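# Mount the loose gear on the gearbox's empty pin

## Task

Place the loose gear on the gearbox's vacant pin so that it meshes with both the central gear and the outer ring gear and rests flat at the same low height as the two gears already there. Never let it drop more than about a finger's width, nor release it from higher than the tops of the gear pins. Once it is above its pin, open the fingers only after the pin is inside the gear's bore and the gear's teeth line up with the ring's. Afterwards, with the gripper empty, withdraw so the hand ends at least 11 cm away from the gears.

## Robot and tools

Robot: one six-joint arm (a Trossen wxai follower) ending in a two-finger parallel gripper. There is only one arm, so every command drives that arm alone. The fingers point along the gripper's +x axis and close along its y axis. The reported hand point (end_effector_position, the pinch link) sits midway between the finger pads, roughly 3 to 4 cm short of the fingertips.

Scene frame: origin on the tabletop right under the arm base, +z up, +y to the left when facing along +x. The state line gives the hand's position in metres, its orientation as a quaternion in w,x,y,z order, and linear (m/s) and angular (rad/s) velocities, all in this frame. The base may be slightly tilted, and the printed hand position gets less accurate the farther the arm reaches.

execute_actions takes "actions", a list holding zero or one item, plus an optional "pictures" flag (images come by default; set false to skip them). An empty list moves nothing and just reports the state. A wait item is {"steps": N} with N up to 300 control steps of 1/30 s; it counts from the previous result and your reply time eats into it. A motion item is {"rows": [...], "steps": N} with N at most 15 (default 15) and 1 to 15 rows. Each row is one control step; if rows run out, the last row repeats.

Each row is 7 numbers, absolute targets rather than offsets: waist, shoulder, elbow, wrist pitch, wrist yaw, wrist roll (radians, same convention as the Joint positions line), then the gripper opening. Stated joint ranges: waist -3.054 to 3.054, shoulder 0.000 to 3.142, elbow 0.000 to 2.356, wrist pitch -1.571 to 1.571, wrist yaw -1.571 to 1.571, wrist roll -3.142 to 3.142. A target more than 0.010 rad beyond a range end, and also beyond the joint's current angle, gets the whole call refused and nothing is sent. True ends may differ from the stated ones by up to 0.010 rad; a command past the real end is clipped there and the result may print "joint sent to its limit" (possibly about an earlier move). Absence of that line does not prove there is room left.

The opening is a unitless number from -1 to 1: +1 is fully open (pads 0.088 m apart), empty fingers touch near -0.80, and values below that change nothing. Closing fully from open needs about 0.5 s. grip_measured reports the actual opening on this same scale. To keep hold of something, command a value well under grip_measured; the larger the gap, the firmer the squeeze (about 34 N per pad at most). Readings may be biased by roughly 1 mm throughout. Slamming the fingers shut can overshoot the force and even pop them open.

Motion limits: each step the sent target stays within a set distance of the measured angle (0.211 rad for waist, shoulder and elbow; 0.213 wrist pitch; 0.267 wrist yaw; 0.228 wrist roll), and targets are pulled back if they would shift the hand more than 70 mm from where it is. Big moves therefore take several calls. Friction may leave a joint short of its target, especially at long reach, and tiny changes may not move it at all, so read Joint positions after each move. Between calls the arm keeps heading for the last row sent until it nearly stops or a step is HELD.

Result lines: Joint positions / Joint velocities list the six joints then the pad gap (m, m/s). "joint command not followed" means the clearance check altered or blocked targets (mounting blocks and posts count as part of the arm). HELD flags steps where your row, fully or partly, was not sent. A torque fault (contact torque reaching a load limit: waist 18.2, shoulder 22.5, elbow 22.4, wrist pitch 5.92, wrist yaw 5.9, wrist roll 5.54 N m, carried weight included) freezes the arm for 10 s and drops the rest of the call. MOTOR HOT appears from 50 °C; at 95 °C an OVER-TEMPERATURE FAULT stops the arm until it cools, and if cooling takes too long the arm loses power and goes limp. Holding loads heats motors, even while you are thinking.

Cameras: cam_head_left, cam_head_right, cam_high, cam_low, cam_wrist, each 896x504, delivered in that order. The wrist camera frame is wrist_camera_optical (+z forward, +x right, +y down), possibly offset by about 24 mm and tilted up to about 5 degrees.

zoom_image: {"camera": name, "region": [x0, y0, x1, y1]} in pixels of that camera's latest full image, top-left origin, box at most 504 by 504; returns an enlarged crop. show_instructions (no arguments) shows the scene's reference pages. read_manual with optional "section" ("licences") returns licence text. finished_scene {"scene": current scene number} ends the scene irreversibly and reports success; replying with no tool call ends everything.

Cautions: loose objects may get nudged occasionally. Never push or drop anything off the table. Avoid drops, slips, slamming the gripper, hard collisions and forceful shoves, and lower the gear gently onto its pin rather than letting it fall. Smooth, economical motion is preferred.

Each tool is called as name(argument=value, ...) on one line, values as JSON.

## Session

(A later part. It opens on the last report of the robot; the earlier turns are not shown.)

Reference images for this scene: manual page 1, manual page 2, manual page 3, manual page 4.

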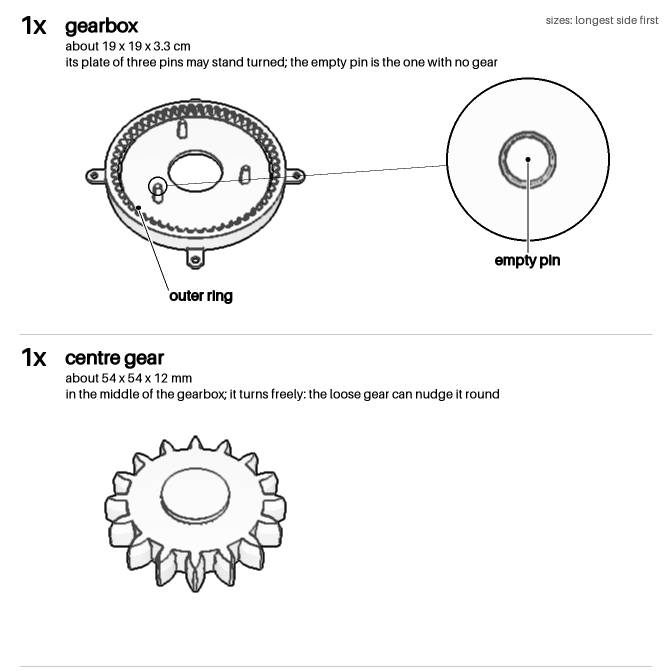

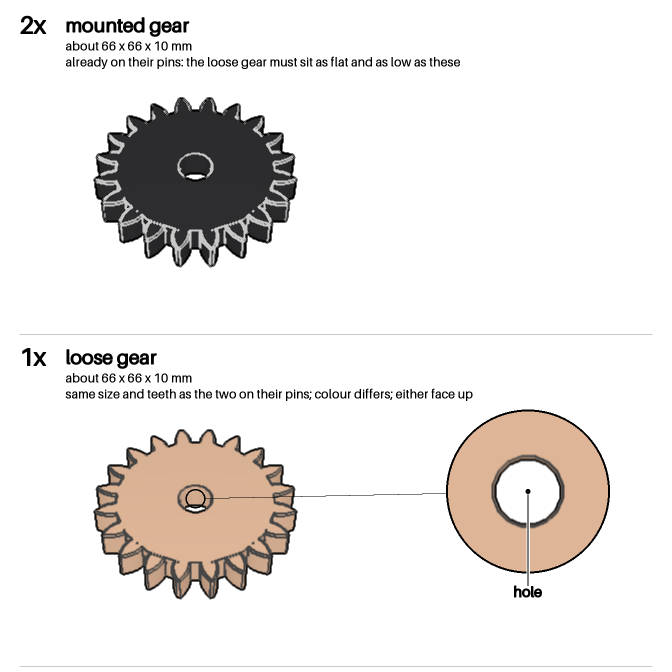

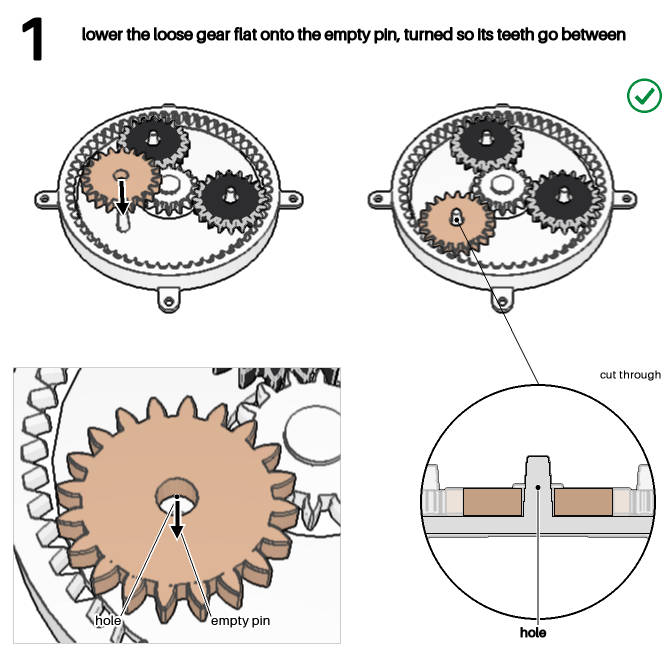

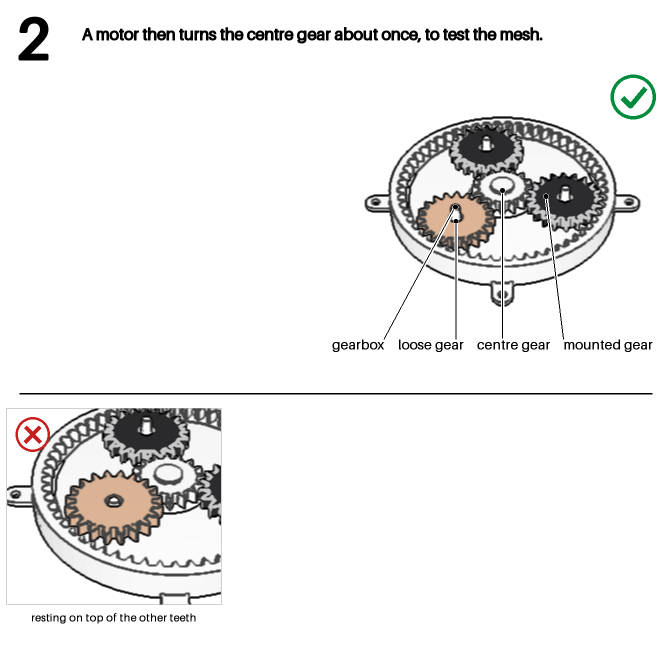

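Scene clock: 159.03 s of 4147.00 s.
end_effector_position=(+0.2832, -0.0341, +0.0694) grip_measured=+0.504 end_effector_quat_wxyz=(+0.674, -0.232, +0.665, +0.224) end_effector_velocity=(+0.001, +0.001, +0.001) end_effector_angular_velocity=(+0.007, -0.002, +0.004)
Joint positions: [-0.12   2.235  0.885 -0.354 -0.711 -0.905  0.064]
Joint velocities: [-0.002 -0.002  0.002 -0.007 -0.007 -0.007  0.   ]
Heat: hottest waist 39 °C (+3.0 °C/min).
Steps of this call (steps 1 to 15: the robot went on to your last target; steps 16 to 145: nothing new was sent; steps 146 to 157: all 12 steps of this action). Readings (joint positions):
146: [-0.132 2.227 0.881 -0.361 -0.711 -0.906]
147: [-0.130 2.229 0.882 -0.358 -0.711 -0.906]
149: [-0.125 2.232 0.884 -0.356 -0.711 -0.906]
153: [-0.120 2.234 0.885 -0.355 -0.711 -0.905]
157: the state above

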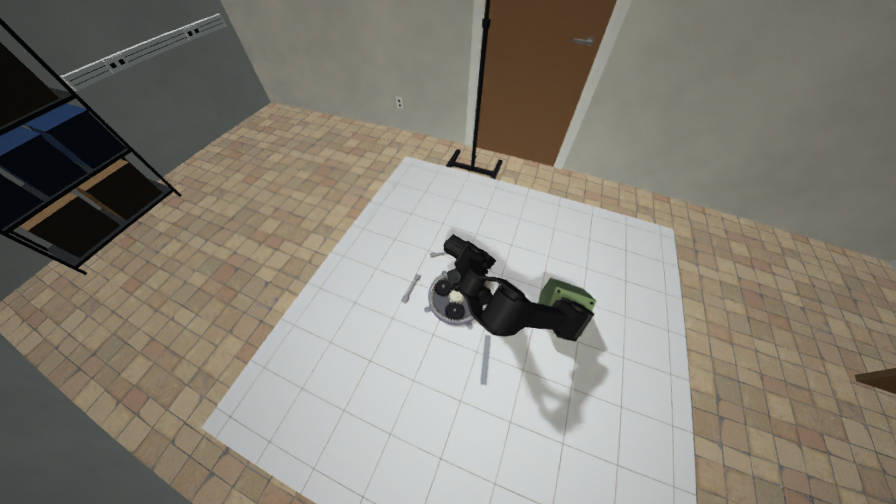

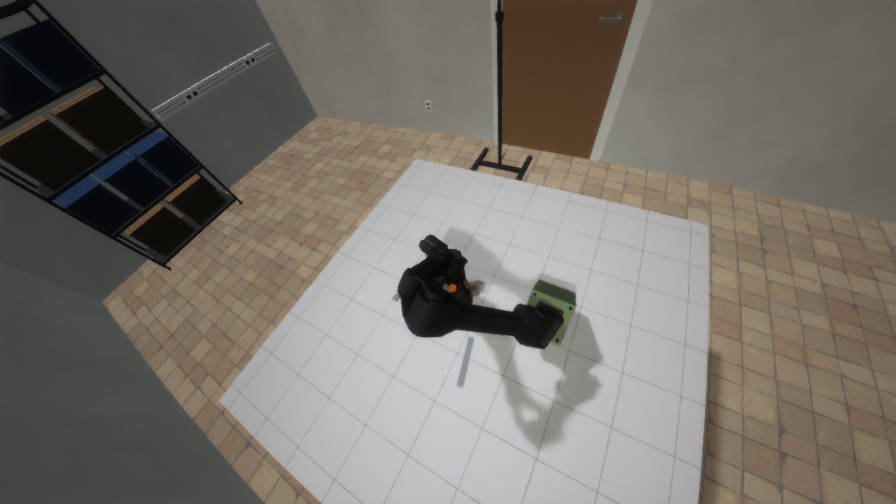

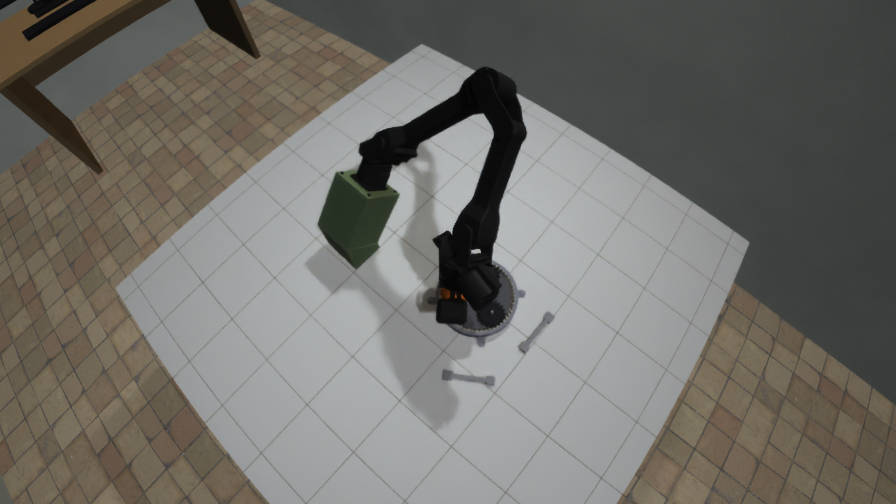

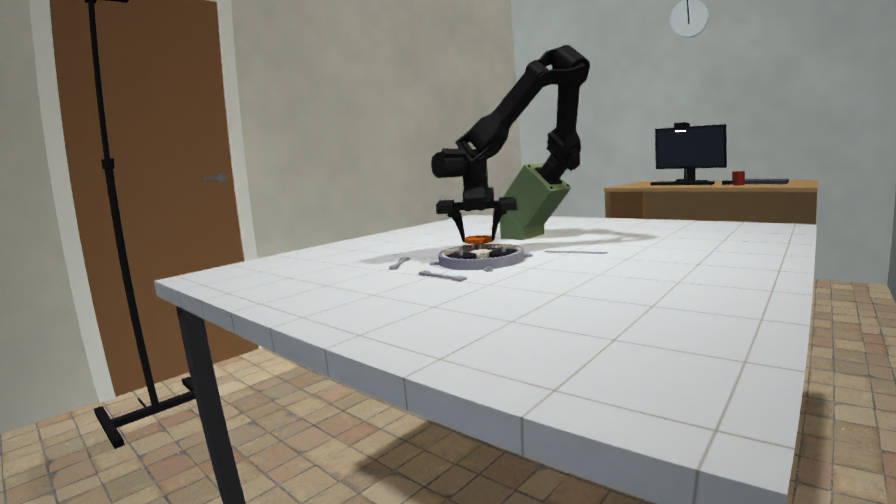

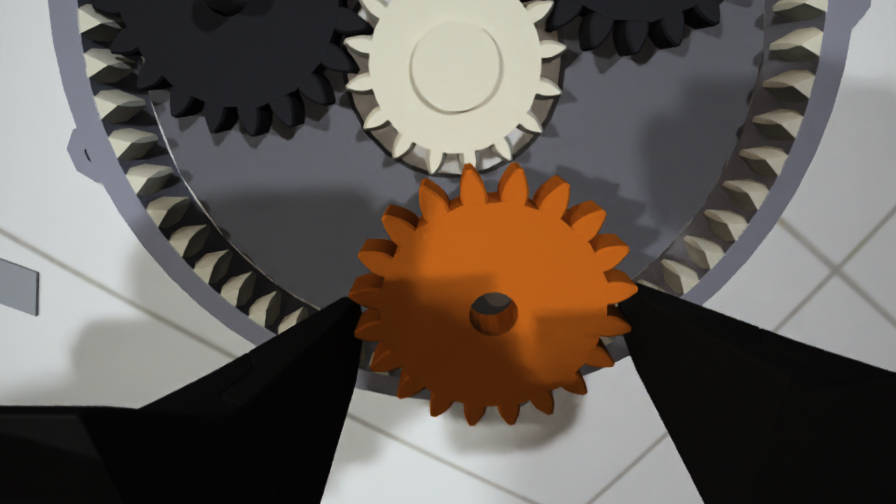

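execute_actions(actions=[{"rows":[[-0.124,2.248,0.9,-0.357,-0.713,-0.9,0.15]],"steps":10}])

zoom_image(camera="cam_wrist", region=[430,250,560,380])

Scene clock: 162.70 s of 4147.00 s.
end_effector_position=(+0.2849, -0.0343, +0.0691) grip_measured=+0.504 end_effector_quat_wxyz=(+0.674, -0.233, +0.664, +0.225) end_effector_velocity=(-0.005, -0.002, +0.001) end_effector_angular_velocity=(-0.002, +0.017, -0.016)
Joint positions: [-0.119  2.239  0.892 -0.355 -0.711 -0.904  0.064]
Joint velocities: [-0.007  0.002 -0.002 -0.022  0.007 -0.007 -0.   ]
Heat: hottest waist 39 °C (+3.0 °C/min).
Steps of this call (steps 1 to 15: the robot went on to your last target; steps 16 to 100: nothing new was sent; steps 101 to 110: all 10 steps of this action). Readings (joint positions):
101: [-0.119 2.236 0.886 -0.353 -0.711 -0.904]
102: [-0.119 2.237 0.887 -0.353 -0.711 -0.904]
104: [-0.119 2.238 0.890 -0.354 -0.711 -0.904]
108: [-0.119 2.239 0.892 -0.355 -0.711 -0.904]
110: the state above

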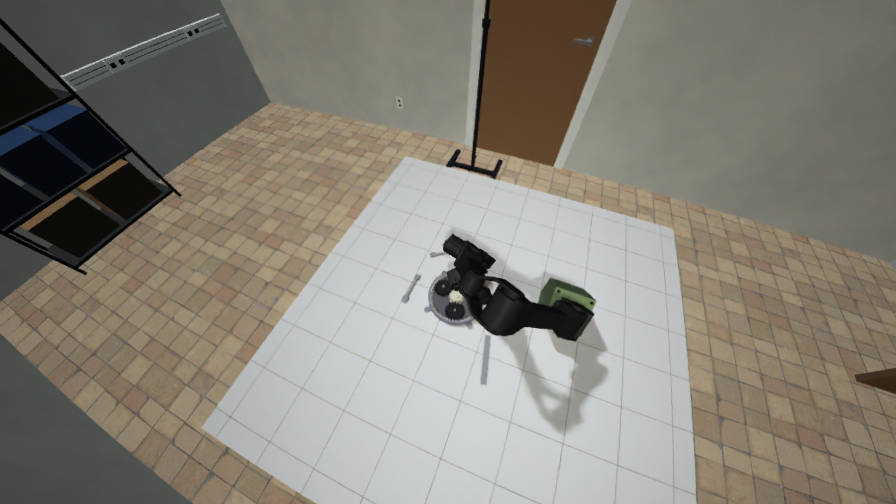

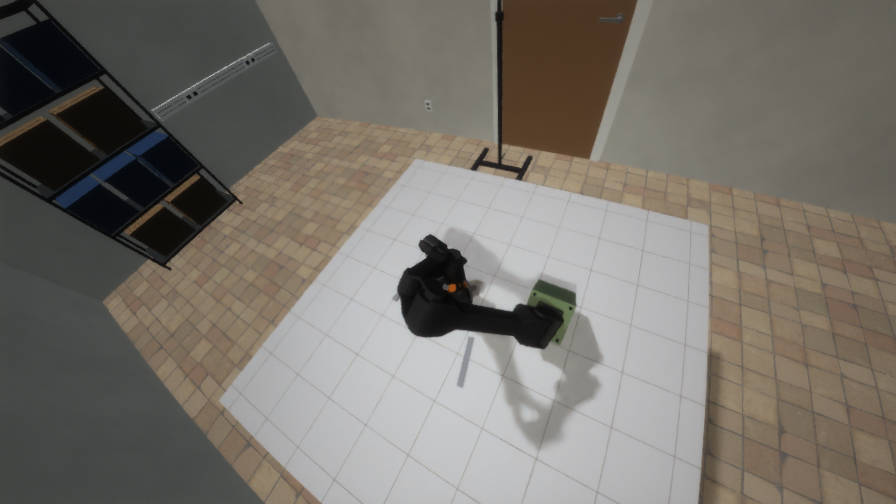

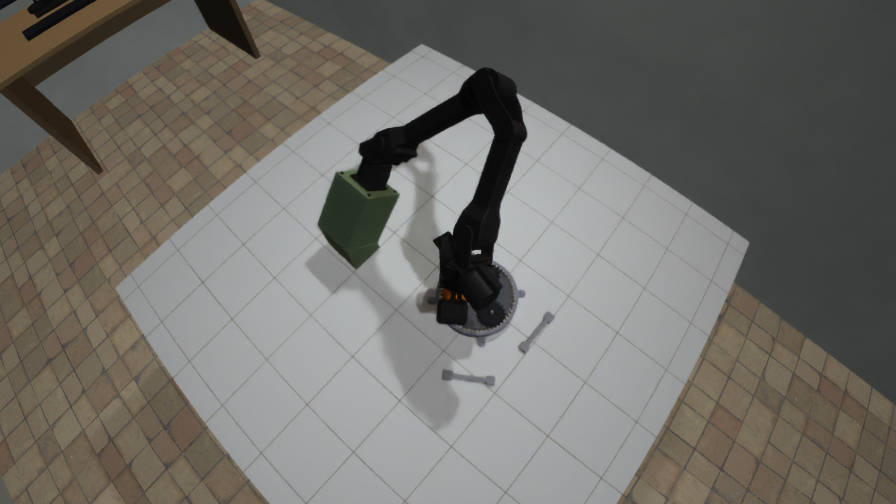

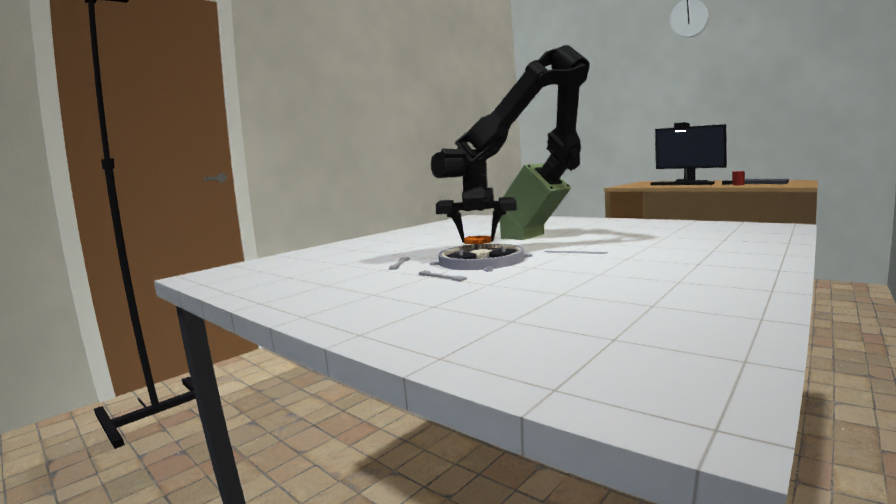

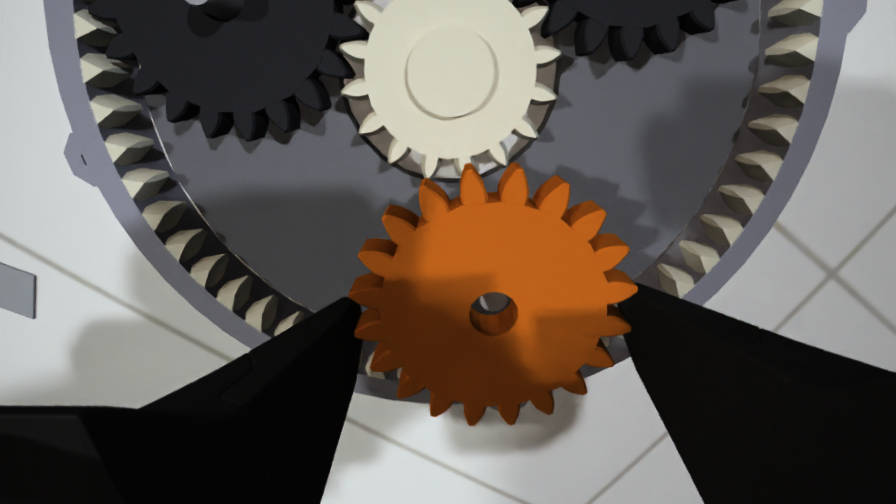

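Region (430, 250, 560, 380) of cam_wrist's 896x504 image, scaled by 3.877, with more detail than that image has.

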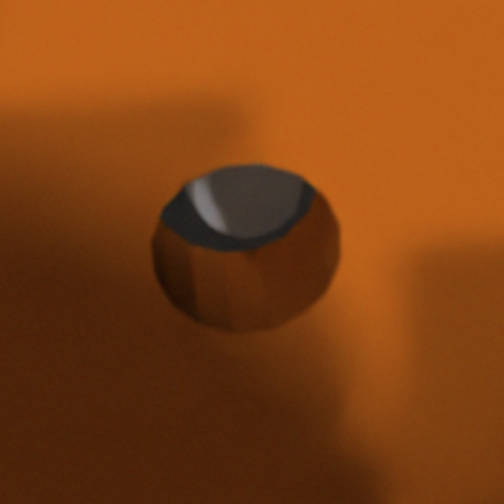

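Well centred. Descend.

execute_actions(actions=[{"rows":[[-0.112,2.255,0.9,-0.347,-0.713,-0.895,0.15],[-0.107,2.261,0.899,-0.337,-0.713,-0.89,0.15],[-0.102,2.267,0.898,-0.328,-0.713,-0.885,0.15],[-0.098,2.273,0.897,-0.32,-0.713,-0.88,0.15]],"steps":15}])

zoom_image(camera="cam_wrist", region=[346,30,746,430])

Scene clock: 166.40 s of 4147.00 s.
end_effector_position=(+0.2877, -0.0379, +0.0662) grip_measured=+0.504 end_effector_quat_wxyz=(+0.677, -0.235, +0.663, +0.218) end_effector_velocity=(+0.002, -0.000, +0.000) end_effector_angular_velocity=(+0.003, -0.015, +0.032)
Joint positions: [-0.116  2.251  0.893 -0.325 -0.704 -0.885  0.064]
Joint velocities: [-0.002 -0.002 -0.007  0.022 -0.007 -0.022 -0.001]
Heat: hottest waist 39 °C (+3.0 °C/min).
Steps of this call (steps 1 to 15: the robot went on to your last target; steps 16 to 96: nothing new was sent; steps 97 to 111: all 15 steps of this action). Readings (joint positions):
97: [-0.119 2.240 0.893 -0.356 -0.711 -0.904]
98: [-0.118 2.242 0.893 -0.353 -0.711 -0.902]
100: [-0.114 2.248 0.893 -0.344 -0.710 -0.896]
104: [-0.115 2.250 0.893 -0.335 -0.708 -0.888]
111: the state above

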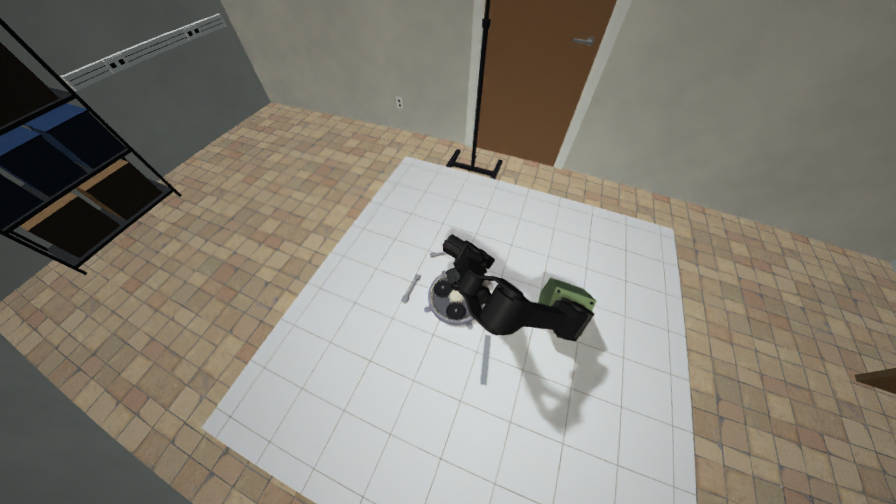

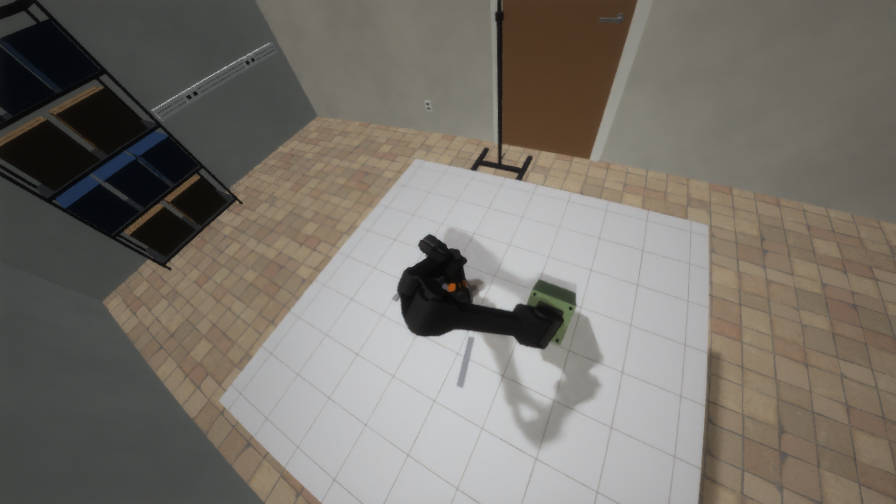

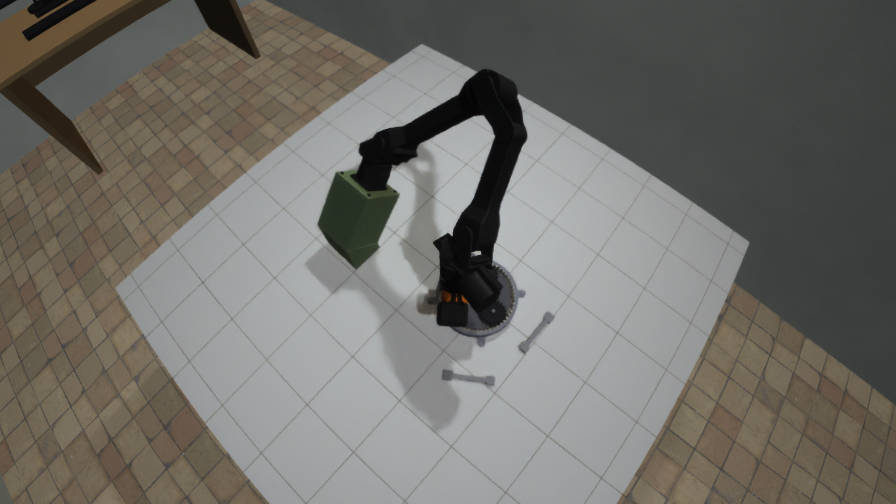

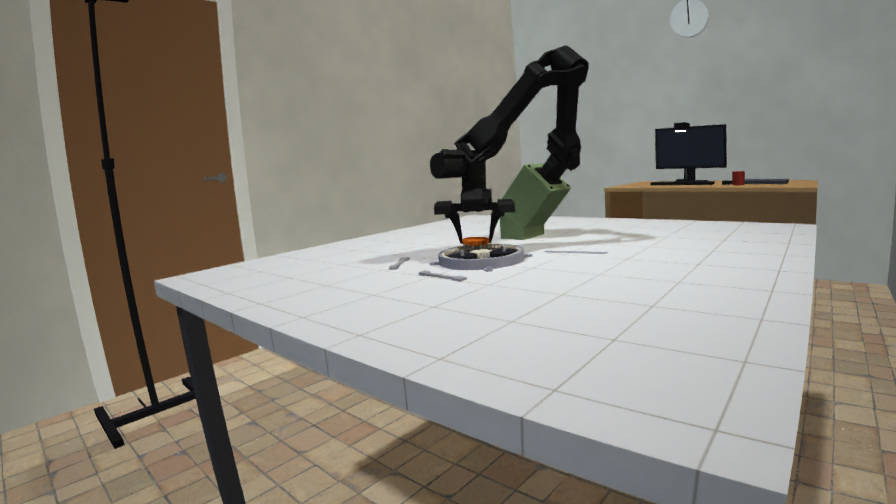

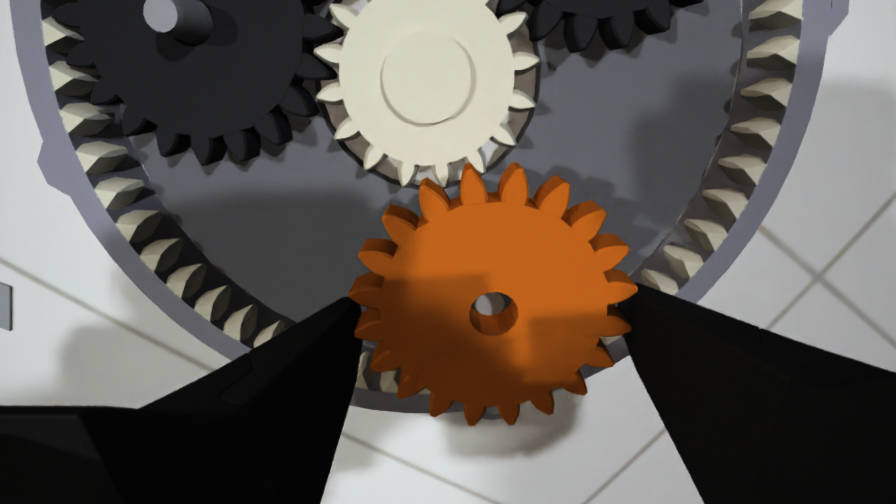

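Region (346, 30, 746, 430) of cam_wrist's 896x504 image, scaled by 1.260, with more detail than that image has.

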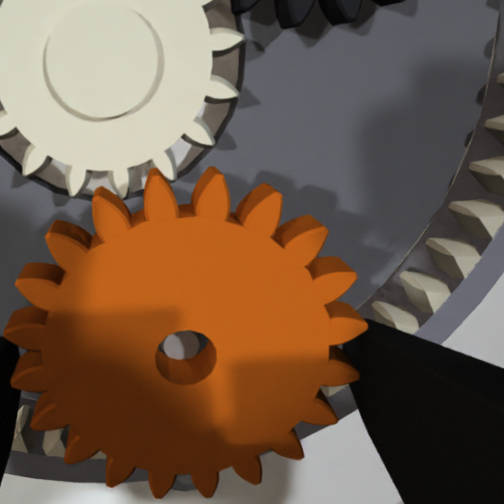

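execute_actions(actions=[{"rows":[[-0.114,2.235,0.895,-0.345,-0.713,-0.89,0.15],[-0.114,2.225,0.895,-0.362,-0.713,-0.89,0.15]],"steps":15}])

zoom_image(camera="cam_wrist", region=[430,250,560,380])

Scene clock: 172.10 s of 4147.00 s.
end_effector_position=(+0.2846, -0.0330, +0.0681) grip_measured=+0.504 end_effector_quat_wxyz=(+0.674, -0.227, +0.668, +0.220) end_effector_velocity=(-0.003, +0.003, +0.002) end_effector_angular_velocity=(+0.010, +0.009, -0.006)
Joint positions: [-0.112  2.239  0.894 -0.36  -0.71  -0.886  0.064]
Joint velocities: [-0.002 -0.007 -0.002 -0.022 -0.007 -0.007  0.   ]
Heat: hottest waist 38 °C (+2.0 °C/min).
Steps of this call (steps 1 to 15: the robot went on to your last target; steps 16 to 156: nothing new was sent; steps 157 to 171: all 15 steps of this action). Readings (joint positions):
157: [-0.117 2.253 0.893 -0.323 -0.705 -0.884]
158: [-0.117 2.252 0.894 -0.329 -0.707 -0.884]
160: [-0.115 2.248 0.894 -0.345 -0.709 -0.884]
164: [-0.112 2.243 0.894 -0.356 -0.710 -0.885]
171: the state above

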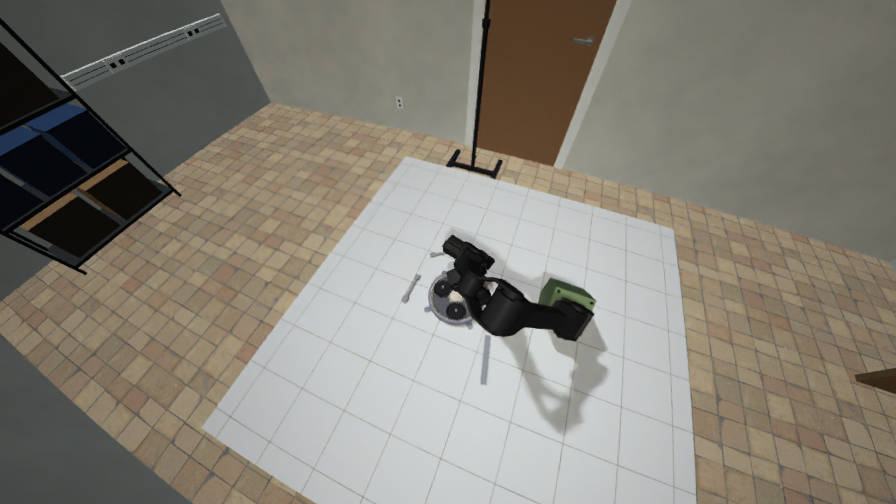

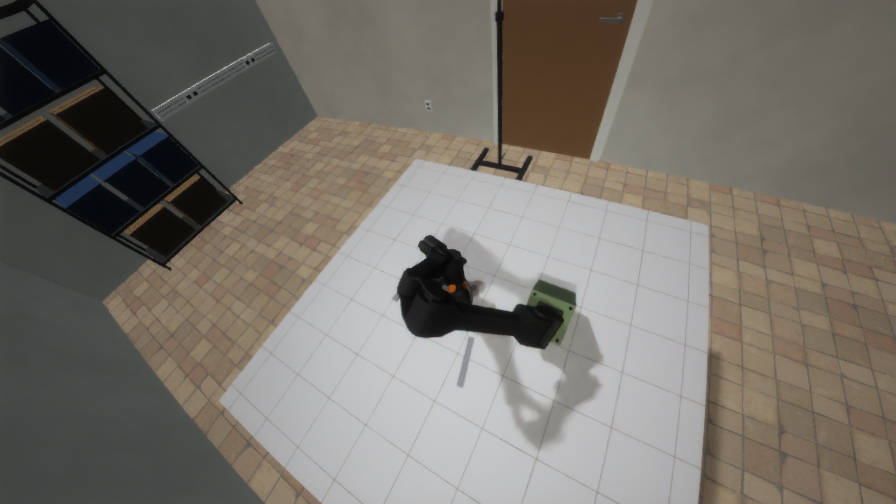

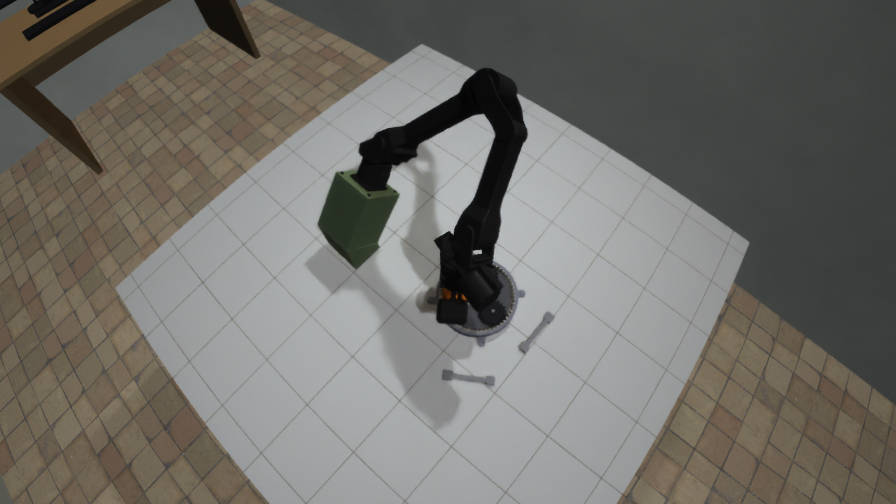

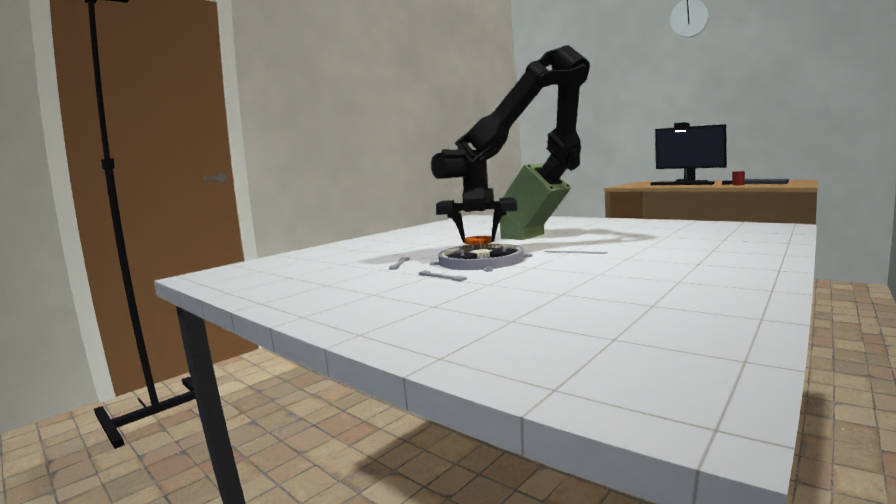

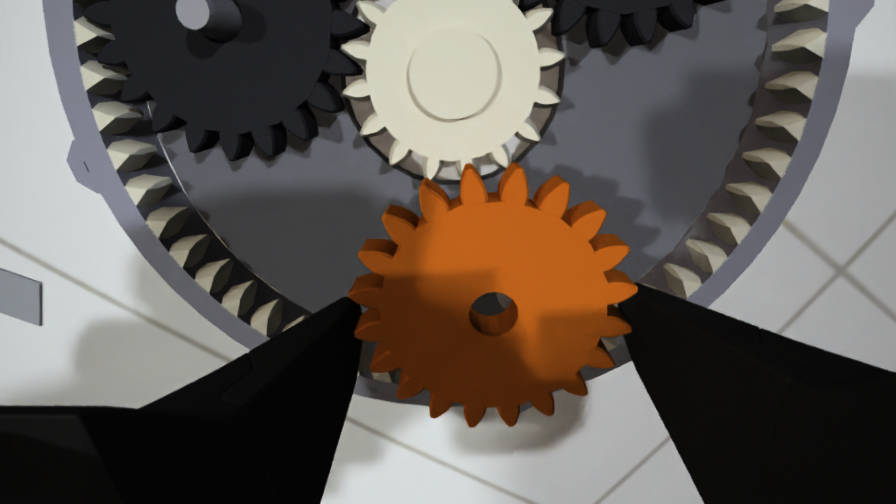

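Region (430, 250, 560, 380) of cam_wrist's 896x504 image, scaled by 3.877, with more detail than that image has.

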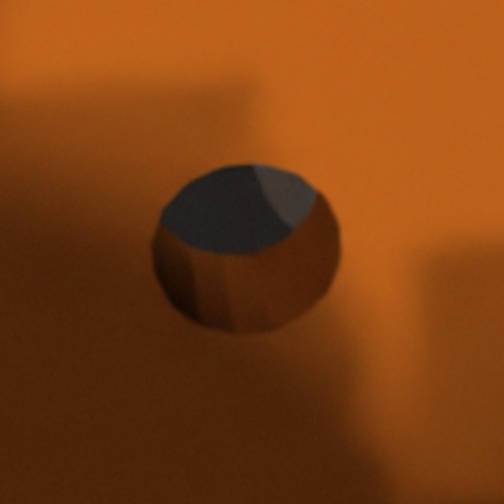

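execute_actions(actions=[{"rows":[[-0.127,2.248,0.907,-0.362,-0.713,-0.895,0.15]],"steps":12}])

zoom_image(camera="cam_wrist", region=[430,250,560,380])

Scene clock: 176.00 s of 4147.00 s.
end_effector_position=(+0.2869, -0.0347, +0.0705) grip_measured=+0.504 end_effector_quat_wxyz=(+0.676, -0.228, +0.665, +0.219) end_effector_velocity=(-0.001, +0.003, +0.001) end_effector_angular_velocity=(+0.022, -0.001, +0.016)
Joint positions: [-0.121  2.238  0.899 -0.361 -0.71  -0.89   0.064]
Joint velocities: [-0.002 -0.002 -0.002 -0.007 -0.022 -0.022 -0.   ]
Heat: hottest waist 38 °C (+2.0 °C/min).
Steps of this call (steps 1 to 15: the robot went on to your last target; steps 16 to 105: nothing new was sent; steps 106 to 117: all 12 steps of this action). Readings (joint positions):
106: [-0.113 2.238 0.894 -0.361 -0.710 -0.887]
107: [-0.114 2.238 0.895 -0.361 -0.710 -0.887]
109: [-0.117 2.238 0.896 -0.361 -0.710 -0.889]
113: [-0.120 2.238 0.898 -0.361 -0.710 -0.890]
117: the state above

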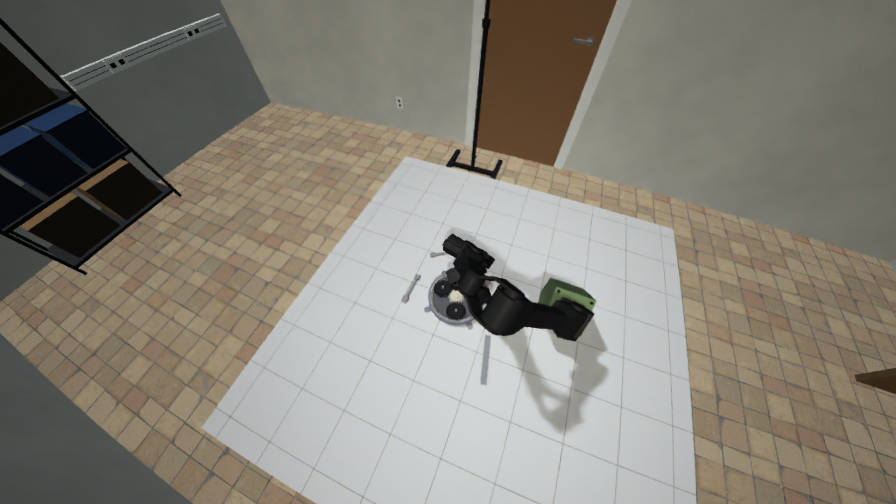

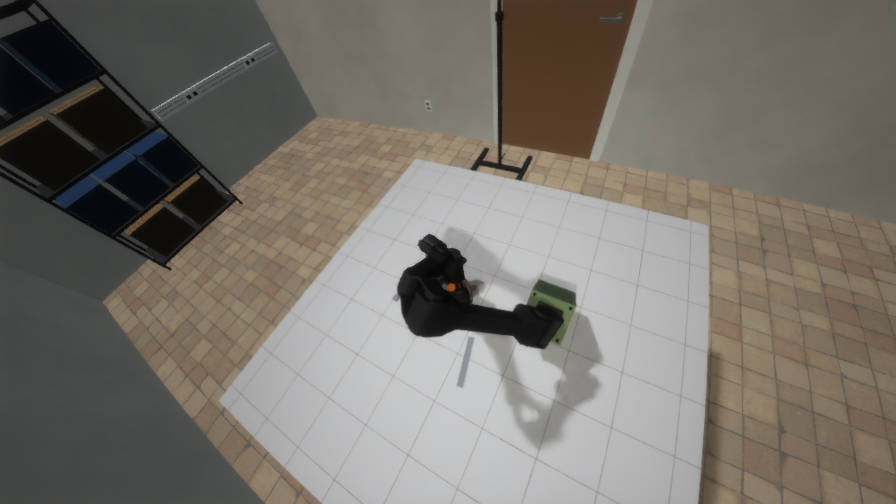

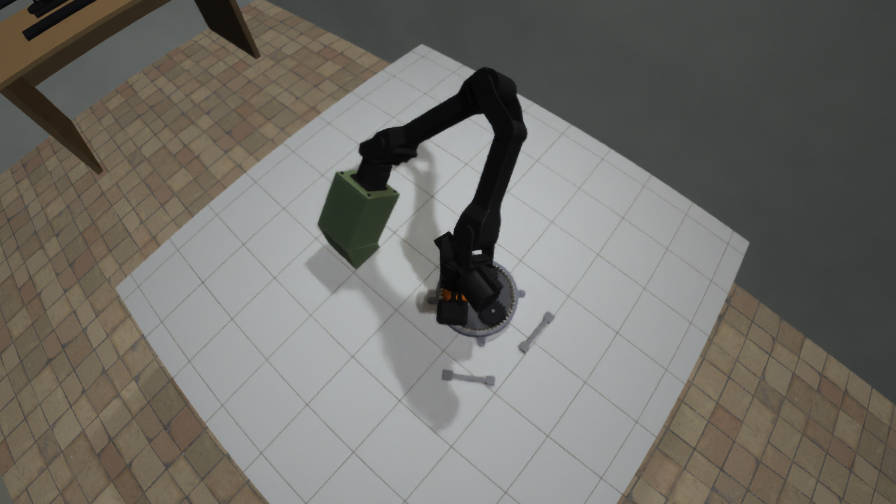

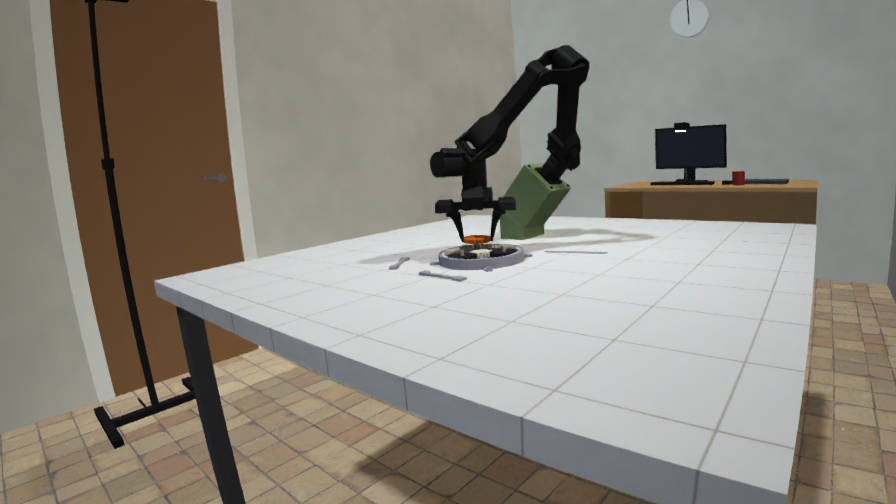

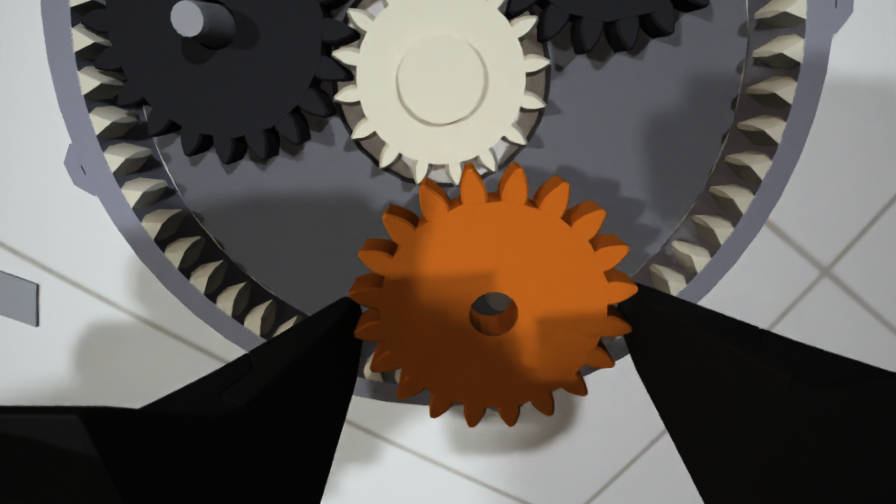

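Region (430, 250, 560, 380) of cam_wrist's 896x504 image, scaled by 3.877, with more detail than that image has.

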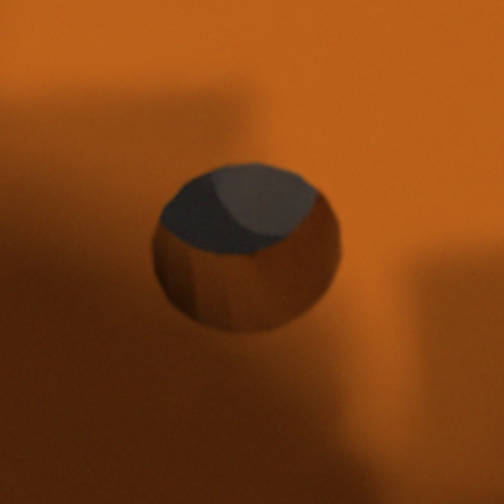

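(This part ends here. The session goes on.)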